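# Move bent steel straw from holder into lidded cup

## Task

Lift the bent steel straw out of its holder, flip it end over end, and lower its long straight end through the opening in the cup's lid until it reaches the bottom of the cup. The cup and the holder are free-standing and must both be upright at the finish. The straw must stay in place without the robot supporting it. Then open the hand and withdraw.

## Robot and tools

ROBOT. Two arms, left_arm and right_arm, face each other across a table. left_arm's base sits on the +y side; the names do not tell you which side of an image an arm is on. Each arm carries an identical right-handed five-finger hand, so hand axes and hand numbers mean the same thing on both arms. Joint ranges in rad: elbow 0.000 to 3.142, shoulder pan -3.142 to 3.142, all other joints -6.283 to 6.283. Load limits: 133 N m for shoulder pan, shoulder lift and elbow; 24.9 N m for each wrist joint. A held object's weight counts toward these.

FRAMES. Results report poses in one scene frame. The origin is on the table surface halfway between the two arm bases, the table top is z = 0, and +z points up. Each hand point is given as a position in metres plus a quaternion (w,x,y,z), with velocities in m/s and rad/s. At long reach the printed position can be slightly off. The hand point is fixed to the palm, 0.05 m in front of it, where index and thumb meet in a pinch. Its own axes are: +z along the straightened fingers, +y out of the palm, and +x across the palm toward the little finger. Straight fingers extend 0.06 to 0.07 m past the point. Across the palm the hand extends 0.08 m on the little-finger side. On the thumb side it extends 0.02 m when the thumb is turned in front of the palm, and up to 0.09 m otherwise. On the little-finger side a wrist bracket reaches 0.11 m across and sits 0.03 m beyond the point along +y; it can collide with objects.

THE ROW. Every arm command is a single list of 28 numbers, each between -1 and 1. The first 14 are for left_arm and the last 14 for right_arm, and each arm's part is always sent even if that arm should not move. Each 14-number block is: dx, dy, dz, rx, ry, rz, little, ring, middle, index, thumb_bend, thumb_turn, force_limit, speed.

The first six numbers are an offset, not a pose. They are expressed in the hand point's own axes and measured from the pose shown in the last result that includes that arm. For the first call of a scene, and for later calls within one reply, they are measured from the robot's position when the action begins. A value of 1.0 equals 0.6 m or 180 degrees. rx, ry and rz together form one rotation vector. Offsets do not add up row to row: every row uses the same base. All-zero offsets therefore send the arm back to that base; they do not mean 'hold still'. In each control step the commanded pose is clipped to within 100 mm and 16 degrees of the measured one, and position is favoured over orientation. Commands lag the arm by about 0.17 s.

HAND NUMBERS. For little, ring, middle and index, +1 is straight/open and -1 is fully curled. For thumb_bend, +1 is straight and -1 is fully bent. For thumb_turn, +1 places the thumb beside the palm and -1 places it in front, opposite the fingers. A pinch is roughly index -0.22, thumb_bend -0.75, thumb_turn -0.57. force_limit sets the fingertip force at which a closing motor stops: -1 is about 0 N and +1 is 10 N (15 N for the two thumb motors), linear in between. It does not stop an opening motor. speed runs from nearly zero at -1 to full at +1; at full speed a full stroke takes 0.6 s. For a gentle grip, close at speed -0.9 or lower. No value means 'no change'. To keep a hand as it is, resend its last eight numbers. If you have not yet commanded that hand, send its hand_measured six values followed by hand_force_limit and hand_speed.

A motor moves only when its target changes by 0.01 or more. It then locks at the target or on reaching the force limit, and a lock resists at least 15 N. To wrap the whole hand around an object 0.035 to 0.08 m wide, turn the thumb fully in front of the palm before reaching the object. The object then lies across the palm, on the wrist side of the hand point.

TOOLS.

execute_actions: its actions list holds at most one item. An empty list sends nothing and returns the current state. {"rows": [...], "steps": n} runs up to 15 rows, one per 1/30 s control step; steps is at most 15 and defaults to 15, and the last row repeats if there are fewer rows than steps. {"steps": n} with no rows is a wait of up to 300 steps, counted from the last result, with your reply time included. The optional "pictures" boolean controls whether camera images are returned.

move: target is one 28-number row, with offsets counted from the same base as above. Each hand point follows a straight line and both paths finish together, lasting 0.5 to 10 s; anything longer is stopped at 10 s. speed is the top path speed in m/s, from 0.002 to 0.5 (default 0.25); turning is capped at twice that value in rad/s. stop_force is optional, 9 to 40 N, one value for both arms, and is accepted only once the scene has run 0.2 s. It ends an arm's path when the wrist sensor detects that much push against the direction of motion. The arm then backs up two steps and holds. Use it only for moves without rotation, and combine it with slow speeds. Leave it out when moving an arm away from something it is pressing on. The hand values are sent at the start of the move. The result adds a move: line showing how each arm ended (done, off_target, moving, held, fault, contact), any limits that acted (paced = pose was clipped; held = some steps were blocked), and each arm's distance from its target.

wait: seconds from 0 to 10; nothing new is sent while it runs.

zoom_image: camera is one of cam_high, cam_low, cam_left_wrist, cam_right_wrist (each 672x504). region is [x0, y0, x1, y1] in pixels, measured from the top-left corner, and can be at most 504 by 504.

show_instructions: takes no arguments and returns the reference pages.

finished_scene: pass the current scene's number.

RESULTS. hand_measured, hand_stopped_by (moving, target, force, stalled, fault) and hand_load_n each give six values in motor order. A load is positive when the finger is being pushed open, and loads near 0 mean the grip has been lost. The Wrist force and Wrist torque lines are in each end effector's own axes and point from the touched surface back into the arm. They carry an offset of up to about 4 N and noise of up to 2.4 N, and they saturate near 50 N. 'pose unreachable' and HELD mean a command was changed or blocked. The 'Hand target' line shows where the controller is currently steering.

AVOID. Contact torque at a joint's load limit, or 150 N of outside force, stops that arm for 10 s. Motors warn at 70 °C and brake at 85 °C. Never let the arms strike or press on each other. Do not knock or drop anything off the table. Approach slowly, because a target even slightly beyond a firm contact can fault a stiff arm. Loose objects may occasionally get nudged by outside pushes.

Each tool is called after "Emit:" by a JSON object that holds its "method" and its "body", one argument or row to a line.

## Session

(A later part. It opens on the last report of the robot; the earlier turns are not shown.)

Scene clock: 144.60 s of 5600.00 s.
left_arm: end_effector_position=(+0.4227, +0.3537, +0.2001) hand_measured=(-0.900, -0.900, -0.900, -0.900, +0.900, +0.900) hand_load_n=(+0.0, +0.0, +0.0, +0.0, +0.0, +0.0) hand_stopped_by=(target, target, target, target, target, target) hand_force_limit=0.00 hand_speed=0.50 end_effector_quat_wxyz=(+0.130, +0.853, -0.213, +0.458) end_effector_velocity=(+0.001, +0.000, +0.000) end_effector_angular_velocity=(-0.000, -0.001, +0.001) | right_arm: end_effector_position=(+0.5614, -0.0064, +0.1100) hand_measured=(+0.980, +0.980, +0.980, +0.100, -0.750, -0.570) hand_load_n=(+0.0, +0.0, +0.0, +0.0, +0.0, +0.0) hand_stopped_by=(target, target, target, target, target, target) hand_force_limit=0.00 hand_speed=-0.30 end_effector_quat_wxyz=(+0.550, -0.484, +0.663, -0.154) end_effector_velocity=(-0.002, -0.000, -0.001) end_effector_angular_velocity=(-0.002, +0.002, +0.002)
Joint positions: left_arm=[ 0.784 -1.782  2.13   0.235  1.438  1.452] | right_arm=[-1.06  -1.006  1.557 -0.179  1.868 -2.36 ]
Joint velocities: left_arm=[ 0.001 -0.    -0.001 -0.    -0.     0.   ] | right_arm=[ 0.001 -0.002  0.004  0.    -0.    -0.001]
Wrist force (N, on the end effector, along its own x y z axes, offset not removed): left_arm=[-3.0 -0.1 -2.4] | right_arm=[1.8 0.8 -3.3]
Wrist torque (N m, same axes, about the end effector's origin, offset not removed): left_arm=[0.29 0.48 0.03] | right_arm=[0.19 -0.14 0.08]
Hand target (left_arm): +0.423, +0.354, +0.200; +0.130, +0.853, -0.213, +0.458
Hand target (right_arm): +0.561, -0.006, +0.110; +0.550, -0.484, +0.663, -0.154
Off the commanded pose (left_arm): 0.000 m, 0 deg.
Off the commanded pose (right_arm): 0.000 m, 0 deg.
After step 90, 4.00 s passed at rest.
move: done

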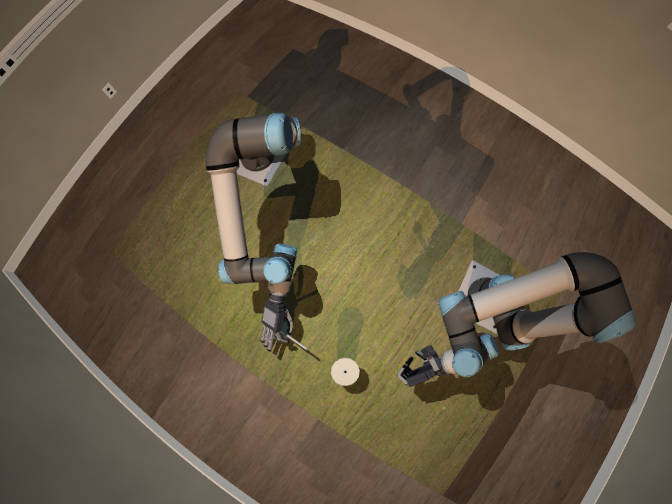

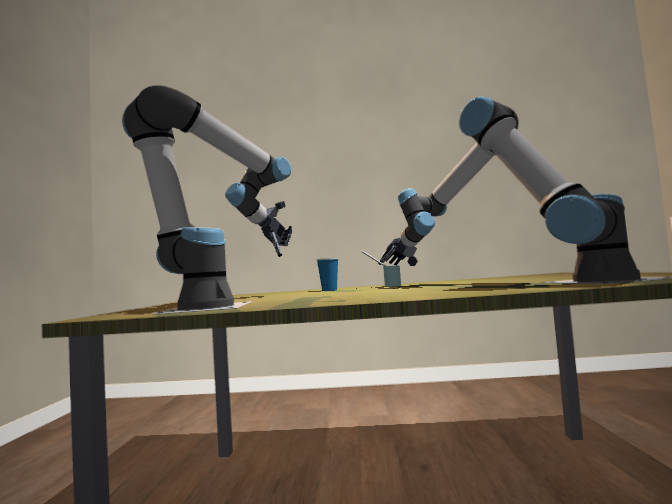

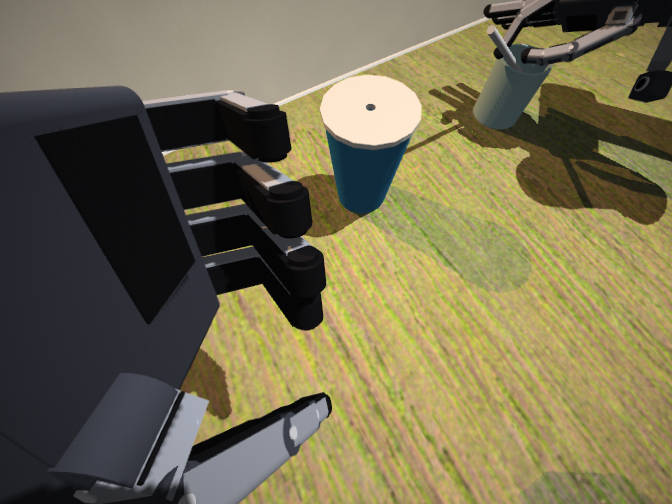

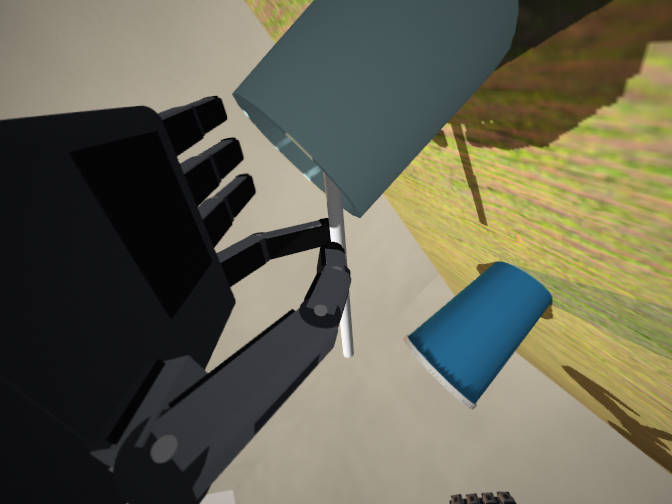

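Emit:
{"method": "move", "body": {
  "target": [0,0,0,0,0,0,-0.9,-0.9,-0.9,-0.9,0.9,0.9,0,0.5, 0,0.005,0.006,0,0,0,0.98,0.98,0.98,0.1,-0.75,-0.57,0,-0.3],
  "speed": 0.01
}}

Emit:
{"method": "zoom_image", "body": {
  "camera": "cam_left_wrist",
  "region": [462, 0, 582, 90]
}}

Emit:
{"method": "zoom_image", "body": {
  "camera": "cam_right_wrist",
  "region": [256, 160, 416, 320]
}}

Scene clock: 149.03 s of 5600.00 s.
left_arm: end_effector_position=(+0.4227, +0.3537, +0.2001) hand_measured=(-0.900, -0.900, -0.900, -0.900, +0.900, +0.900) hand_load_n=(+0.0, +0.0, +0.0, +0.0, +0.0, +0.0) hand_stopped_by=(target, target, target, target, target, target) hand_force_limit=0.00 hand_speed=0.50 end_effector_quat_wxyz=(+0.130, +0.853, -0.213, +0.458) end_effector_velocity=(-0.000, -0.000, -0.000) end_effector_angular_velocity=(+0.000, +0.000, -0.000) | right_arm: end_effector_position=(+0.5631, -0.0039, +0.1067) hand_measured=(+0.980, +0.980, +0.980, +0.100, -0.750, -0.570) hand_load_n=(+0.0, +0.0, +0.0, +0.0, +0.0, +0.0) hand_stopped_by=(target, target, target, target, target, target) hand_force_limit=0.00 hand_speed=-0.30 end_effector_quat_wxyz=(+0.550, -0.484, +0.663, -0.154) end_effector_velocity=(+0.001, +0.001, -0.001) end_effector_angular_velocity=(-0.001, -0.001, +0.001)
Joint positions: left_arm=[ 0.784 -1.782  2.13   0.235  1.438  1.452] | right_arm=[-1.059 -0.995  1.549 -0.182  1.87  -2.36 ]
Joint velocities: left_arm=[-0.    -0.     0.001 -0.001  0.    -0.   ] | right_arm=[ 0.001  0.003 -0.004 -0.001  0.    -0.001]
Wrist force (N, on the end effector, along its own x y z axes, offset not removed): left_arm=[0.5 -1.8 -2.4] | right_arm=[-0.7 1.8 0.3]
Wrist torque (N m, same axes, about the end effector's origin, offset not removed): left_arm=[-0.04 -0.07 0.14] | right_arm=[0.26 0.06 0.15]
Hand target (left_arm): +0.423, +0.354, +0.200; +0.130, +0.853, -0.213, +0.458
Hand target (right_arm): +0.563, -0.004, +0.107; +0.550, -0.484, +0.663, -0.154
Off the commanded pose (left_arm): 0.000 m, 0 deg.
Off the commanded pose (right_arm): 0.000 m, 0 deg.
After step 90, 0.73 s passed at rest.
move: done

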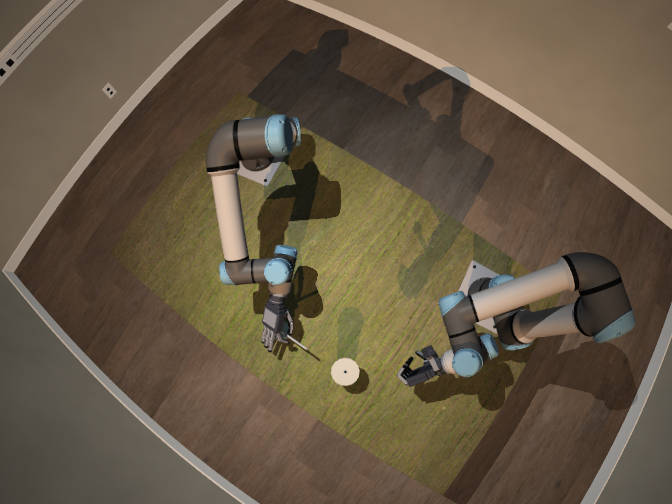

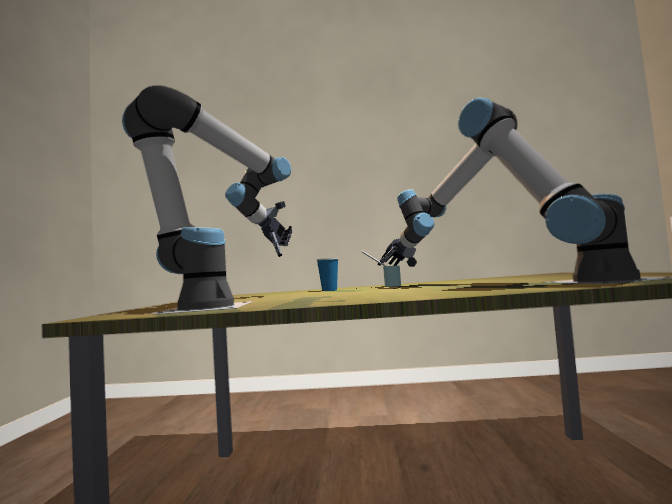

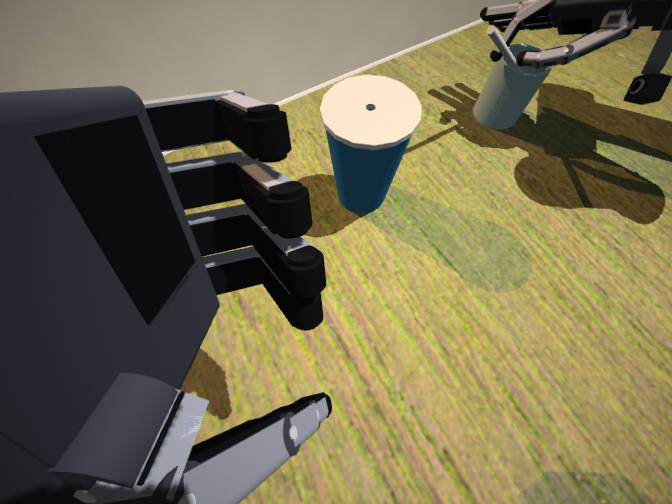

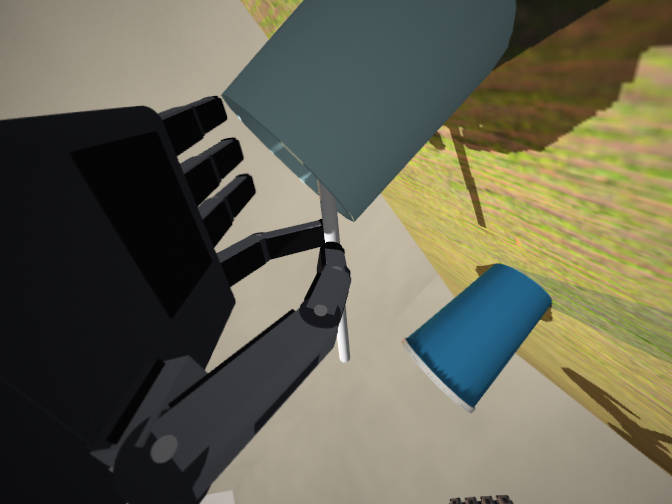

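Region (462, 0, 582, 90) of cam_left_wrist's 672x504 image, scaled by 4.200, with more detail than that image has; it fills the top 378 rows of this view, and the rest is white.

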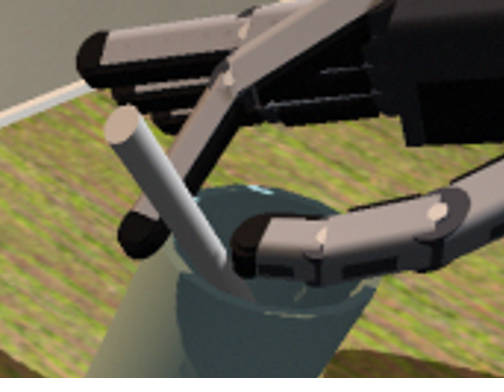

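Region (256, 160, 416, 320) of cam_right_wrist's 672x504 image, scaled by 3.150, with more detail than that image has.

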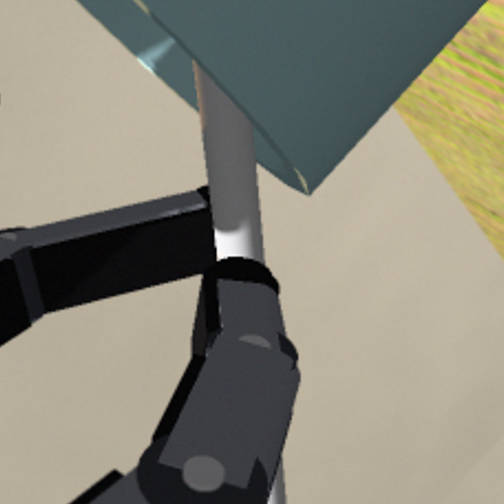

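Emit:
{"method": "move", "body": {
  "target": [0,0,0,0,0,0,-0.9,-0.9,-0.9,-0.9,0.9,0.9,0,0.5, 0,0,0,0,0,0,0.98,0.98,0.98,-0.4,-0.75,-0.57,0.4,-0.6],
  "speed": 0.01
}}

Emit:
{"method": "zoom_image", "body": {
  "camera": "cam_left_wrist",
  "region": [462, 0, 582, 90]
}}

Emit:
{"method": "zoom_image", "body": {
  "camera": "cam_right_wrist",
  "region": [256, 160, 456, 380]
}}

Scene clock: 153.47 s of 5600.00 s.
left_arm: end_effector_position=(+0.4227, +0.3537, +0.2001) hand_measured=(-0.900, -0.900, -0.900, -0.900, +0.900, +0.900) hand_load_n=(+0.0, +0.0, +0.0, +0.0, +0.0, +0.0) hand_stopped_by=(target, target, target, target, target, target) hand_force_limit=0.00 hand_speed=0.50 end_effector_quat_wxyz=(+0.130, +0.853, -0.213, +0.458) end_effector_velocity=(+0.001, +0.000, +0.001) end_effector_angular_velocity=(-0.001, -0.001, +0.000) | right_arm: end_effector_position=(+0.5631, -0.0038, +0.1067) hand_measured=(+0.980, +0.980, +0.980, -0.130, -0.750, -0.570) hand_load_n=(+0.0, +0.0, +0.0, +11.5, +2.0, -0.5) hand_stopped_by=(target, target, target, force, target, target) hand_force_limit=0.40 hand_speed=-0.60 end_effector_quat_wxyz=(+0.550, -0.484, +0.663, -0.154) end_effector_velocity=(+0.001, -0.001, -0.000) end_effector_angular_velocity=(+0.001, +0.001, -0.002)
Joint positions: left_arm=[ 0.784 -1.782  2.13   0.235  1.438  1.452] | right_arm=[-1.058 -0.995  1.549 -0.182  1.87  -2.36 ]
Joint velocities: left_arm=[ 0.001  0.    -0.002  0.     0.001  0.001] | right_arm=[-0.001 -0.     0.001  0.     0.     0.002]
Wrist force (N, on the end effector, along its own x y z axes, offset not removed): left_arm=[1.1 0.9 -0.7] | right_arm=[2.5 1.2 -2.4]
Wrist torque (N m, same axes, about the end effector's origin, offset not removed): left_arm=[0.49 -0.25 0.31] | right_arm=[0.24 -0.20 0.23]
Hand target (left_arm): +0.423, +0.354, +0.200; +0.130, +0.853, -0.213, +0.458
Hand target (right_arm): +0.563, -0.004, +0.107; +0.550, -0.484, +0.663, -0.154
Off the commanded pose (left_arm): 0.000 m, 0 deg.
Off the commanded pose (right_arm): 0.000 m, 0 deg.
After step 90, 0.73 s passed at rest.
move: done

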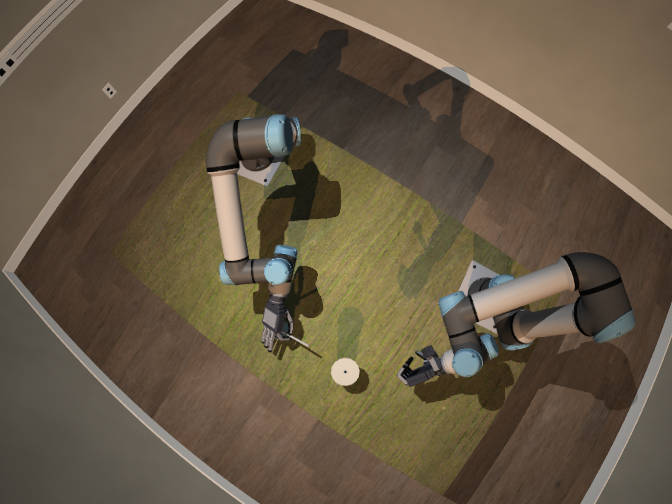

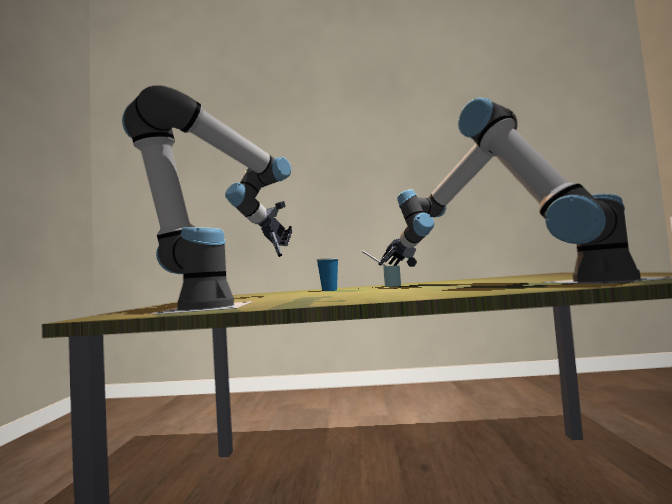

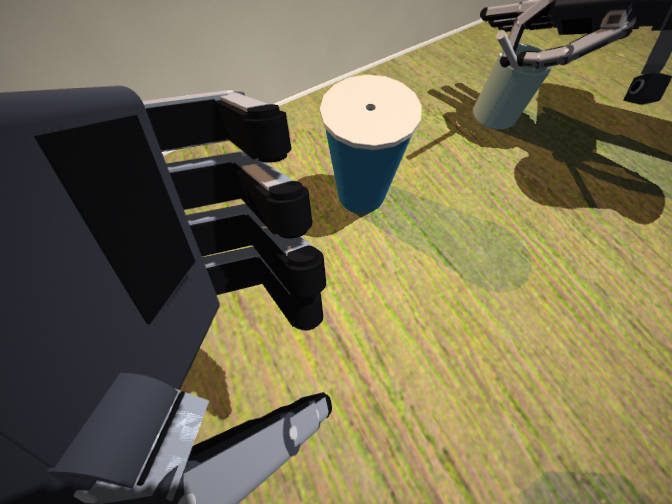

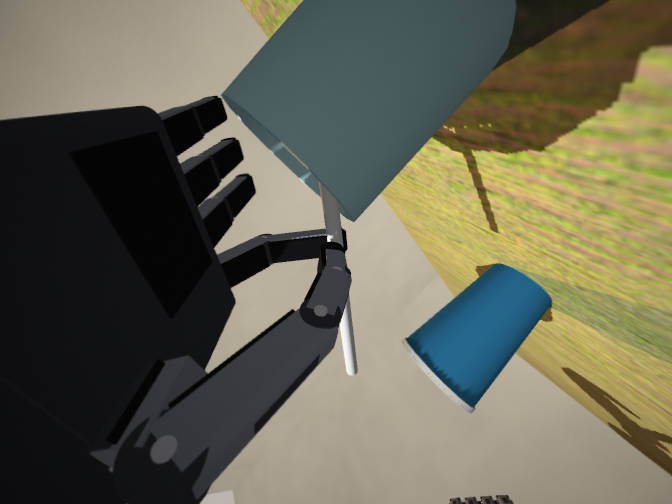

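Region (462, 0, 582, 90) of cam_left_wrist's 672x504 image, scaled by 4.200, with more detail than that image has; it fills the top 378 rows of this view, and the rest is white.

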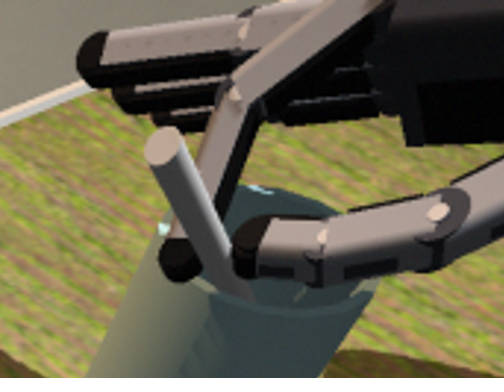

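Region (256, 160, 456, 380) of cam_right_wrist's 672x504 image, scaled by 2.291, with more detail than that image has; it fills the left 458 columns of this view, and the rest is white.

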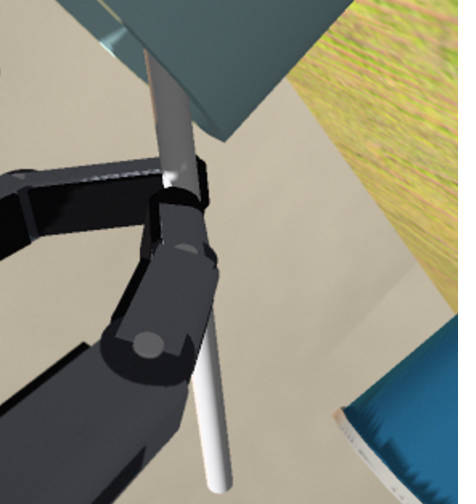

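Emit:
{"method": "move", "body": {
  "target": [0,0,0,0,0,0,-0.9,-0.9,-0.9,-0.9,0.9,0.9,0,0.5, -0.1064,-0.1350,-0.0637,0,0,0,0.98,0.98,0.98,-0.4,-0.75,-0.57,0.4,-0.6],
  "speed": 0.06
}}

Scene clock: 168.30 s of 5600.00 s.
left_arm: end_effector_position=(+0.4227, +0.3537, +0.2001) hand_measured=(-0.900, -0.900, -0.900, -0.900, +0.900, +0.900) hand_load_n=(+0.0, +0.0, +0.0, +0.0, +0.0, +0.0) hand_stopped_by=(target, target, target, target, target, target) hand_force_limit=0.00 hand_speed=0.50 end_effector_quat_wxyz=(+0.130, +0.853, -0.213, +0.458) end_effector_velocity=(-0.000, +0.001, -0.001) end_effector_angular_velocity=(+0.002, +0.001, +0.001) | right_arm: end_effector_position=(+0.5632, -0.0037, +0.2165) hand_measured=(+0.980, +0.980, +0.980, -0.130, -0.748, -0.570) hand_load_n=(+0.0, +0.0, +0.0, +11.5, +2.0, -1.0) hand_stopped_by=(target, target, target, force, target, target) hand_force_limit=0.40 hand_speed=-0.60 end_effector_quat_wxyz=(+0.550, -0.484, +0.663, -0.154) end_effector_velocity=(+0.000, -0.000, +0.002) end_effector_angular_velocity=(-0.000, +0.000, -0.002)
Joint positions: left_arm=[ 0.784 -1.782  2.13   0.235  1.438  1.452] | right_arm=[-1.058 -1.104  1.412  0.063  1.87  -2.36 ]
Joint velocities: left_arm=[ 0.001  0.     0.001  0.    -0.     0.001] | right_arm=[-0.    -0.001 -0.004  0.005  0.002  0.   ]
Wrist force (N, on the end effector, along its own x y z axes, offset not removed): left_arm=[0.1 1.6 0.8] | right_arm=[2.6 0.1 -2.1]
Wrist torque (N m, same axes, about the end effector's origin, offset not removed): left_arm=[0.41 -0.08 0.14] | right_arm=[0.12 -0.35 0.26]
Hand target (left_arm): +0.423, +0.354, +0.200; +0.130, +0.853, -0.213, +0.458
Hand target (right_arm): +0.563, -0.004, +0.217; +0.550, -0.484, +0.663, -0.154
Off the commanded pose (left_arm): 0.000 m, 0 deg.
Off the commanded pose (right_arm): 0.000 m, 0 deg.
After step 90, 9.63 s passed at rest.
move: done

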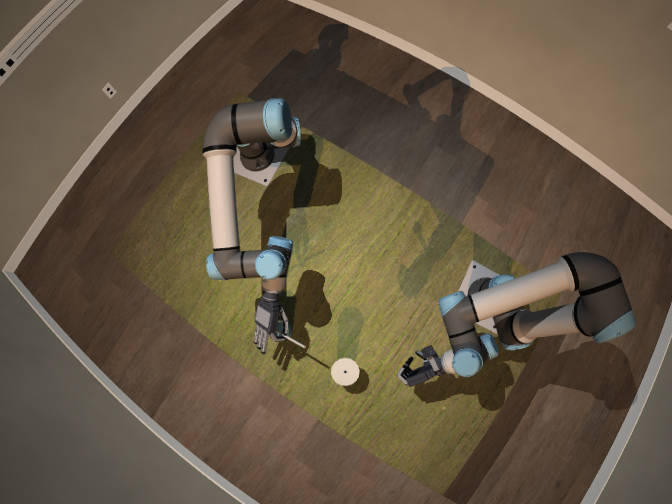

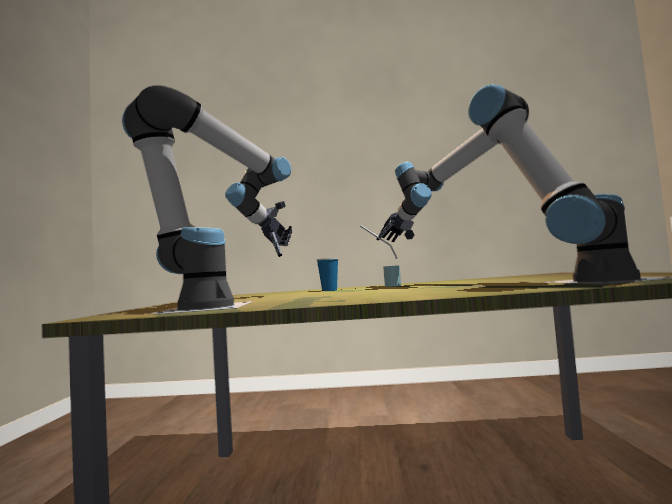

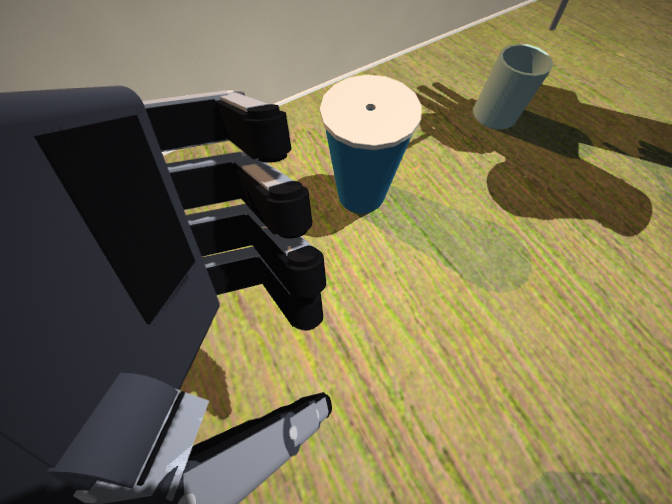

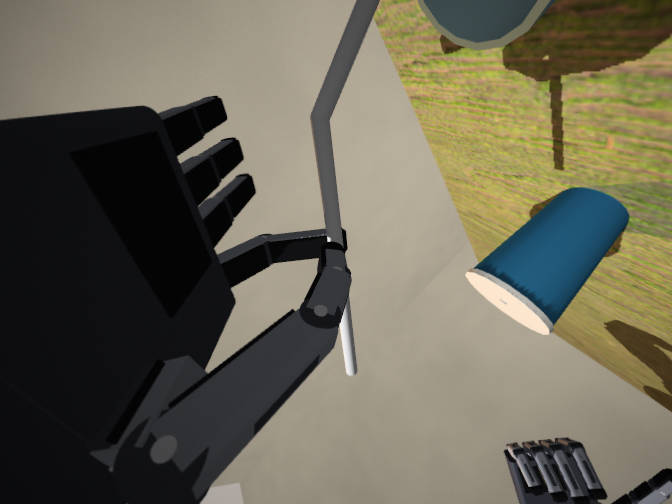

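Emit:
{"method": "move", "body": {
  "target": [0,0,0,0,0,0,-0.9,-0.9,-0.9,-0.9,0.9,0.9,0,0.5, -0.3598,0.1393,0.0970,0.2430,-0.1868,-0.7082,0.98,0.98,0.98,-0.4,-0.75,-0.57,0.4,-0.6],
  "speed": 0.25
}}

Scene clock: 207.60 s of 5600.00 s.
left_arm: end_effector_position=(+0.4227, +0.3537, +0.2001) hand_measured=(-0.900, -0.900, -0.900, -0.900, +0.900, +0.900) hand_load_n=(+0.0, +0.0, +0.0, +0.0, +0.0, +0.0) hand_stopped_by=(target, target, target, target, target, target) hand_force_limit=0.00 hand_speed=0.50 end_effector_quat_wxyz=(+0.130, +0.853, -0.213, +0.458) end_effector_velocity=(-0.001, +0.000, -0.001) end_effector_angular_velocity=(+0.001, +0.002, -0.001) | right_arm: end_effector_position=(+0.5585, +0.2309, +0.2596) hand_measured=(+0.980, +0.980, +0.980, -0.130, -0.748, -0.570) hand_load_n=(+0.0, +0.0, +0.0, +11.5, +2.0, -0.5) hand_stopped_by=(target, target, target, force, target, target) hand_force_limit=0.40 hand_speed=-0.60 end_effector_quat_wxyz=(-0.354, +0.612, +0.353, +0.612) end_effector_velocity=(+0.000, +0.001, +0.000) end_effector_angular_velocity=(-0.006, -0.004, +0.002)
Joint positions: left_arm=[ 0.784 -1.782  2.13   0.235  1.438  1.452] | right_arm=[-0.852 -0.768  0.942 -0.175  1.408 -4.71 ]
Joint velocities: left_arm=[-0.     0.     0.001  0.     0.001 -0.   ] | right_arm=[-0.     0.003 -0.007  0.008 -0.002 -0.007]
Wrist force (N, on the end effector, along its own x y z axes, offset not removed): left_arm=[-1.3 0.2 -1.6] | right_arm=[-1.6 -1.2 -0.4]
Wrist torque (N m, same axes, about the end effector's origin, offset not removed): left_arm=[0.34 0.06 0.18] | right_arm=[-0.28 0.40 -0.06]
Hand target (left_arm): +0.423, +0.354, +0.200; +0.130, +0.853, -0.213, +0.458
Hand target (right_arm): +0.559, +0.231, +0.260; -0.354, +0.612, +0.353, +0.612
Off the commanded pose (left_arm): 0.000 m, 0 deg.
Off the commanded pose (right_arm): 0.001 m, 0 deg.
After step 90, 30.97 s passed at rest.
move: done

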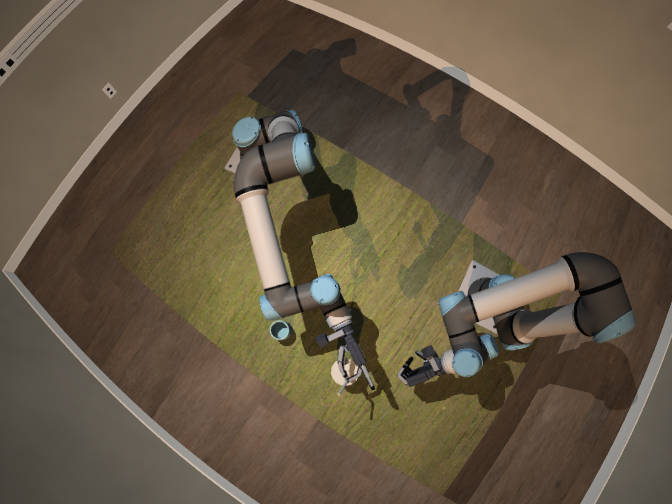

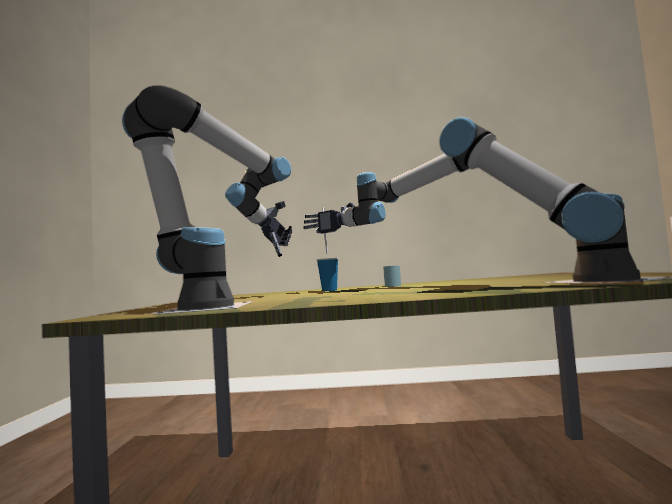

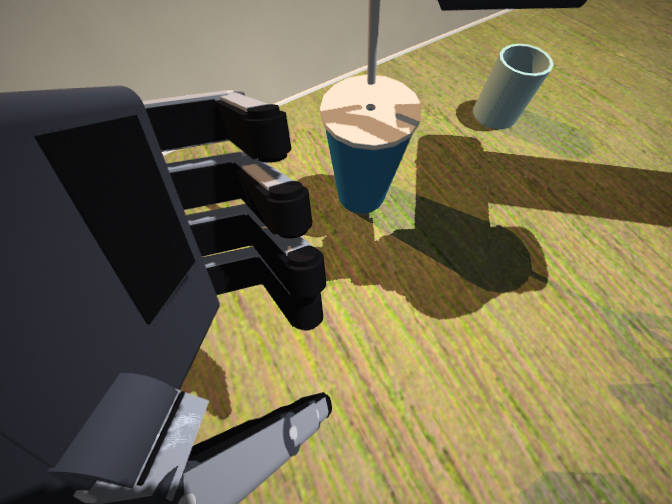

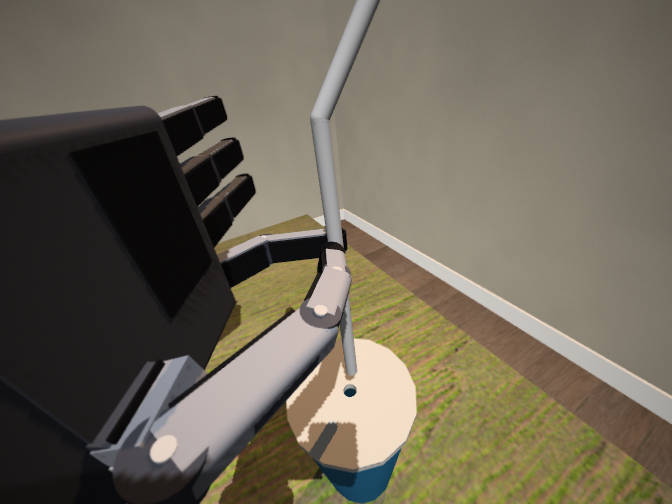

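Emit:
{"method": "zoom_image", "body": {
  "camera": "cam_left_wrist",
  "region": [300, 0, 460, 220]
}}

Emit:
{"method": "zoom_image", "body": {
  "camera": "cam_right_wrist",
  "region": [270, 300, 430, 504]
}}

Emit:
{"method": "zoom_image", "body": {
  "camera": "cam_low",
  "region": [280, 190, 380, 300]
}}

Region (300, 0, 460, 220) of cam_left_wrist's 672x504 image, scaled by 2.291, with more detail than that image has; it fills the left 367 columns of this view, and the rest is white.

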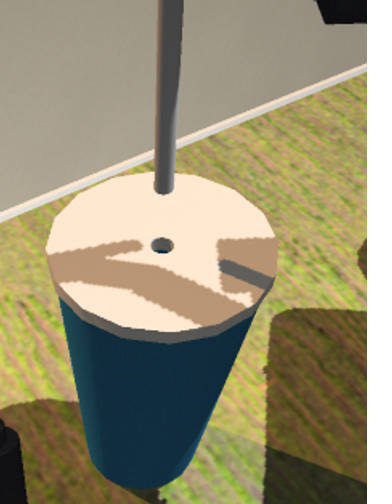

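Region (270, 300, 430, 504) of cam_right_wrist's 672x504 image, scaled by 2.471, with more detail than that image has; it fills the left 395 columns of this view, and the rest is white.

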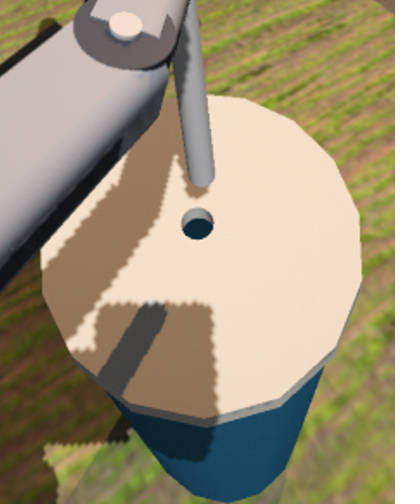

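Region (280, 190, 380, 300) of cam_low's 672x504 image, scaled by 4.582, with more detail than that image has; it fills the left 458 columns of this view, and the rest is white.

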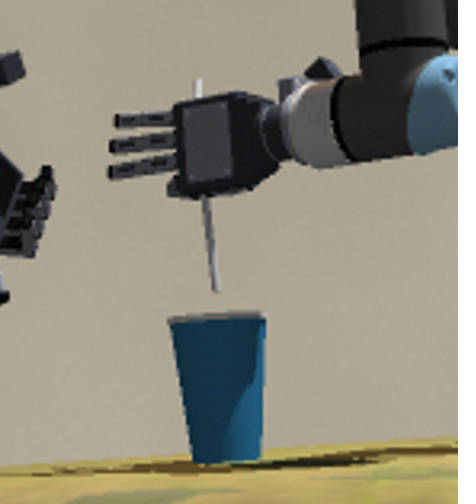

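Emit:
{"method": "move", "body": {
  "target": [0,0,0,0,0,0,-0.9,-0.9,-0.9,-0.9,0.9,0.9,0,0.5, -0.02,-0.0053,-0.0117,0,0.0167,0,0.98,0.98,0.98,-0.4,-0.75,-0.57,0.4,-0.6],
  "speed": 0.03
}}

Emit:
{"method": "zoom_image", "body": {
  "camera": "cam_left_wrist",
  "region": [310, 0, 430, 160]
}}

Emit:
{"method": "zoom_image", "body": {
  "camera": "cam_right_wrist",
  "region": [290, 300, 410, 450]
}}

Emit:
{"method": "zoom_image", "body": {
  "camera": "cam_low",
  "region": [280, 190, 380, 300]
}}

Scene clock: 221.60 s of 5600.00 s.
left_arm: end_effector_position=(+0.4227, +0.3537, +0.2001) hand_measured=(-0.900, -0.900, -0.900, -0.900, +0.900, +0.900) hand_load_n=(+0.0, +0.0, +0.0, +0.0, +0.0, +0.0) hand_stopped_by=(target, target, target, target, target, target) hand_force_limit=0.00 hand_speed=0.50 end_effector_quat_wxyz=(+0.130, +0.853, -0.213, +0.458) end_effector_velocity=(+0.001, +0.000, +0.001) end_effector_angular_velocity=(-0.002, -0.001, +0.002) | right_arm: end_effector_position=(+0.5523, +0.2265, +0.2478) hand_measured=(+0.980, +0.980, +0.980, -0.130, -0.748, -0.570) hand_load_n=(+0.0, +0.0, +0.0, +11.5, +2.0, -0.5) hand_stopped_by=(target, target, target, force, target, target) hand_force_limit=0.40 hand_speed=-0.60 end_effector_quat_wxyz=(-0.363, +0.596, +0.344, +0.628) end_effector_velocity=(-0.000, -0.001, -0.001) end_effector_angular_velocity=(+0.006, -0.004, +0.000)
Joint positions: left_arm=[ 0.784 -1.782  2.13   0.235  1.438  1.452] | right_arm=[-0.849 -0.79   1.047 -0.31   1.411 -4.702]
Joint velocities: left_arm=[ 0.001  0.    -0.001 -0.001 -0.    -0.001] | right_arm=[-0.    -0.002  0.011 -0.017 -0.     0.001]
Wrist force (N, on the end effector, along its own x y z axes, offset not removed): left_arm=[1.0 1.5 -2.3] | right_arm=[-0.3 0.5 0.2]
Wrist torque (N m, same axes, about the end effector's origin, offset not removed): left_arm=[0.63 -0.13 0.31] | right_arm=[0.17 0.14 0.05]
Hand target (left_arm): +0.423, +0.354, +0.200; +0.130, +0.853, -0.213, +0.458
Hand target (right_arm): +0.552, +0.226, +0.248; -0.363, +0.596, +0.343, +0.628
Off the commanded pose (left_arm): 0.000 m, 0 deg.
Off the commanded pose (right_arm): 0.000 m, 0 deg.
After step 90, 9.87 s passed at rest.
move: done

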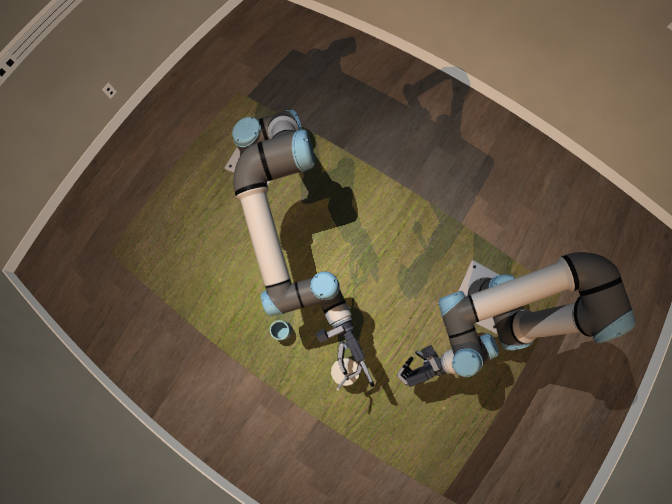

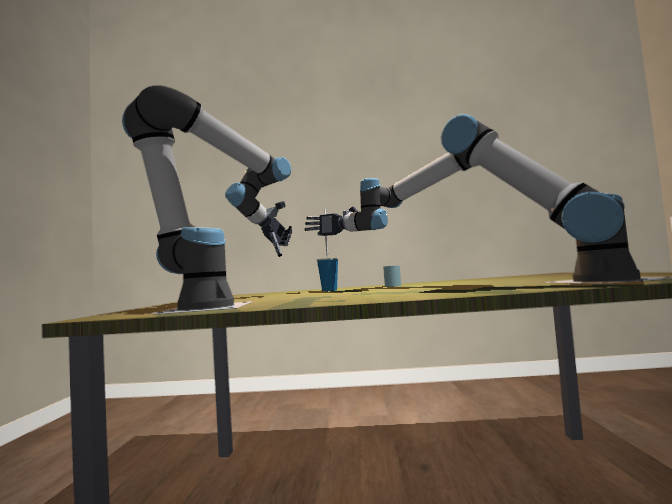

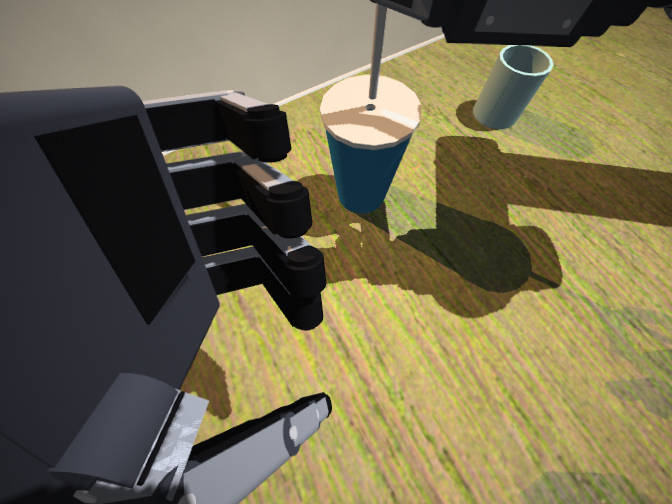

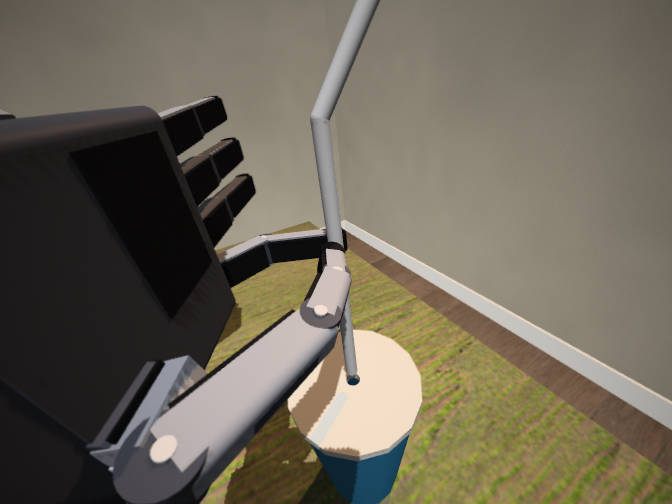

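Region (310, 0, 430, 160) of cam_left_wrist's 672x504 image, scaled by 3.150, with more detail than that image has; it fills the left 378 columns of this view, and the rest is white.

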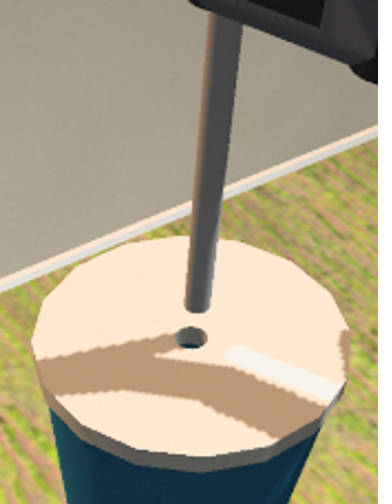

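Region (290, 300, 410, 450) of cam_right_wrist's 672x504 image, scaled by 3.360, with more detail than that image has; it fills the left 403 columns of this view, and the rest is white.

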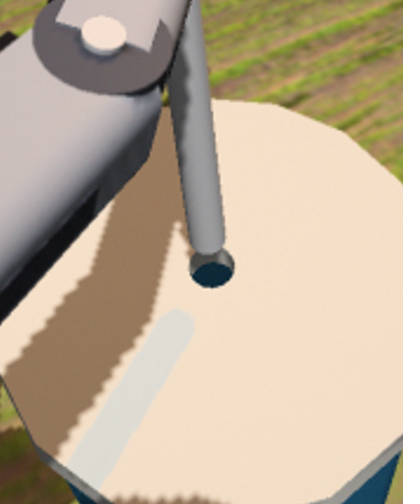

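Region (280, 190, 380, 300) of cam_low's 672x504 image, scaled by 4.582, with more detail than that image has; it fills the left 458 columns of this view, and the rest is white.

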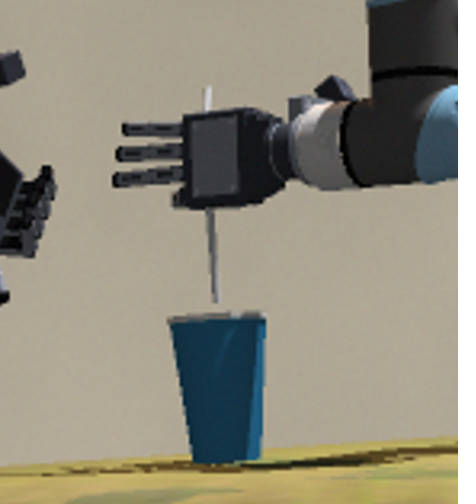

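Emit:
{"method": "move", "body": {
  "target": [0,0,0,0,0,0,-0.9,-0.9,-0.9,-0.9,0.9,0.9,0,0.5, -0.01,0,0.0014,0,0,0,0.98,0.98,0.98,-0.4,-0.75,-0.57,0.4,-0.6],
  "speed": 0.015
}}

Emit:
{"method": "zoom_image", "body": {
  "camera": "cam_left_wrist",
  "region": [340, 60, 410, 130]
}}

Emit:
{"method": "zoom_image", "body": {
  "camera": "cam_right_wrist",
  "region": [315, 335, 395, 415]
}}

Scene clock: 227.37 s of 5600.00 s.
left_arm: end_effector_position=(+0.4227, +0.3537, +0.2001) hand_measured=(-0.900, -0.900, -0.900, -0.900, +0.900, +0.900) hand_load_n=(+0.0, +0.0, +0.0, +0.0, +0.0, +0.0) hand_stopped_by=(target, target, target, target, target, target) hand_force_limit=0.00 hand_speed=0.50 end_effector_quat_wxyz=(+0.130, +0.853, -0.213, +0.458) end_effector_velocity=(-0.000, +0.000, -0.000) end_effector_angular_velocity=(+0.001, +0.000, -0.000) | right_arm: end_effector_position=(+0.5528, +0.2274, +0.2420) hand_measured=(+0.980, +0.980, +0.980, -0.130, -0.748, -0.570) hand_load_n=(+0.0, +0.0, +0.0, +11.5, +2.0, -0.5) hand_stopped_by=(target, target, target, force, target, target) hand_force_limit=0.40 hand_speed=-0.60 end_effector_quat_wxyz=(-0.363, +0.596, +0.344, +0.628) end_effector_velocity=(+0.001, +0.001, -0.000) end_effector_angular_velocity=(+0.001, -0.002, -0.001)
Joint positions: left_arm=[ 0.784 -1.782  2.13   0.235  1.438  1.452] | right_arm=[-0.849 -0.783  1.049 -0.32   1.411 -4.702]
Joint velocities: left_arm=[-0.    -0.    -0.     0.001 -0.     0.   ] | right_arm=[ 0.     0.003 -0.003 -0.002  0.001 -0.001]
Wrist force (N, on the end effector, along its own x y z axes, offset not removed): left_arm=[1.7 -0.6 -1.1] | right_arm=[-2.0 -2.1 0.4]
Wrist torque (N m, same axes, about the end effector's origin, offset not removed): left_arm=[0.19 -0.26 0.22] | right_arm=[-0.31 0.34 -0.04]
Hand target (left_arm): +0.423, +0.354, +0.200; +0.130, +0.853, -0.213, +0.458
Hand target (right_arm): +0.553, +0.227, +0.242; -0.363, +0.596, +0.344, +0.628
Off the commanded pose (left_arm): 0.000 m, 0 deg.
Off the commanded pose (right_arm): 0.000 m, 0 deg.
After step 90, 2.07 s passed at rest.
move: done

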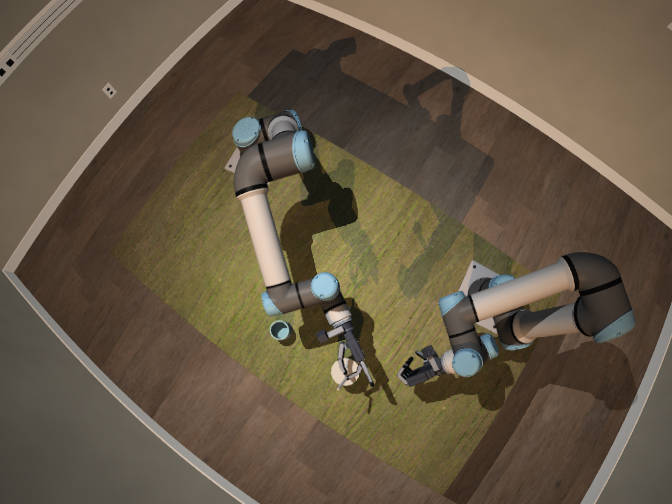

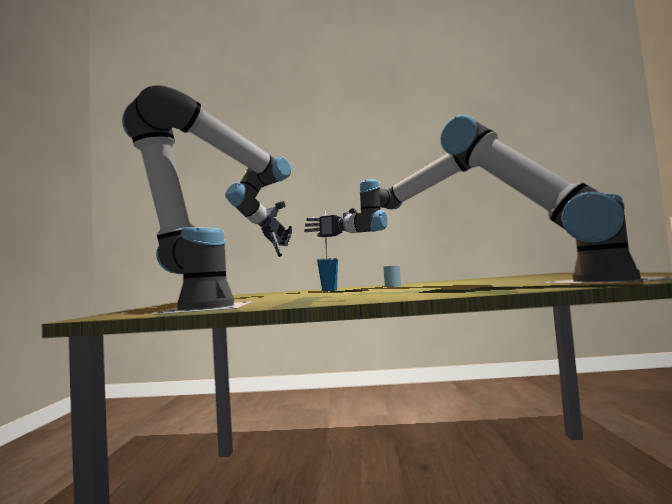

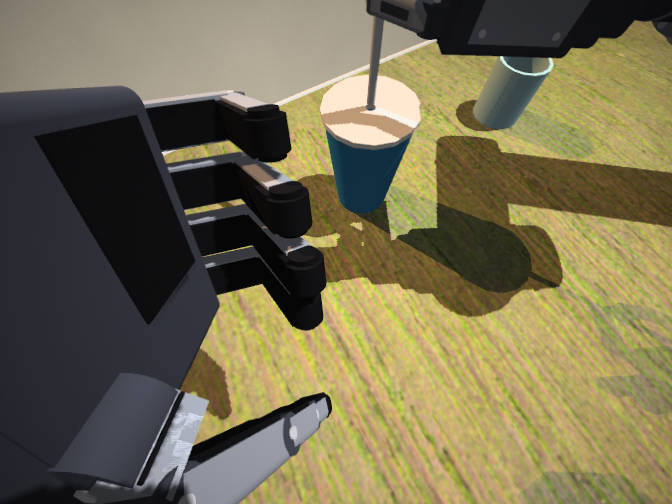

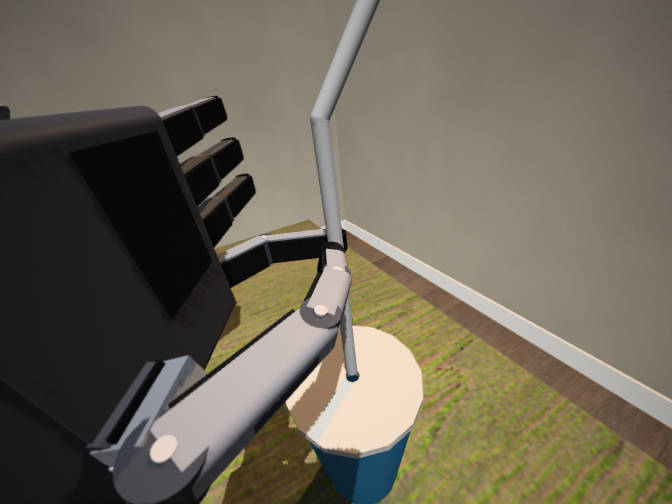

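Region (340, 60, 410, 130) of cam_left_wrist's 672x504 image, scaled by 7.200, with more detail than that image has.

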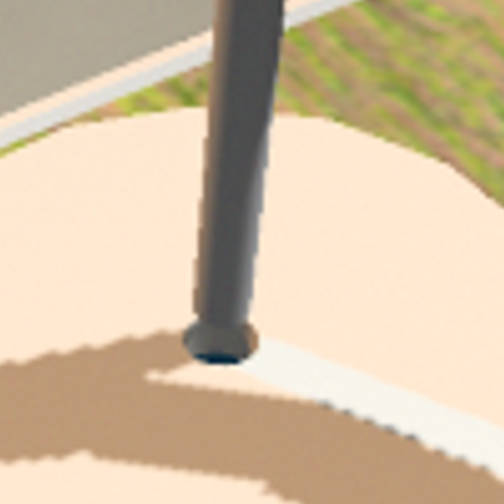

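Region (315, 335, 395, 415) of cam_right_wrist's 672x504 image, scaled by 6.300, with more detail than that image has.

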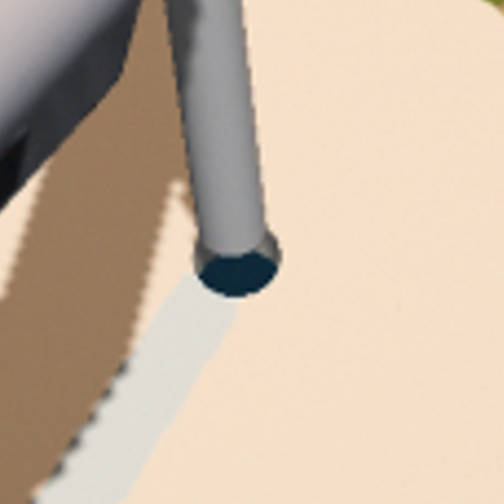

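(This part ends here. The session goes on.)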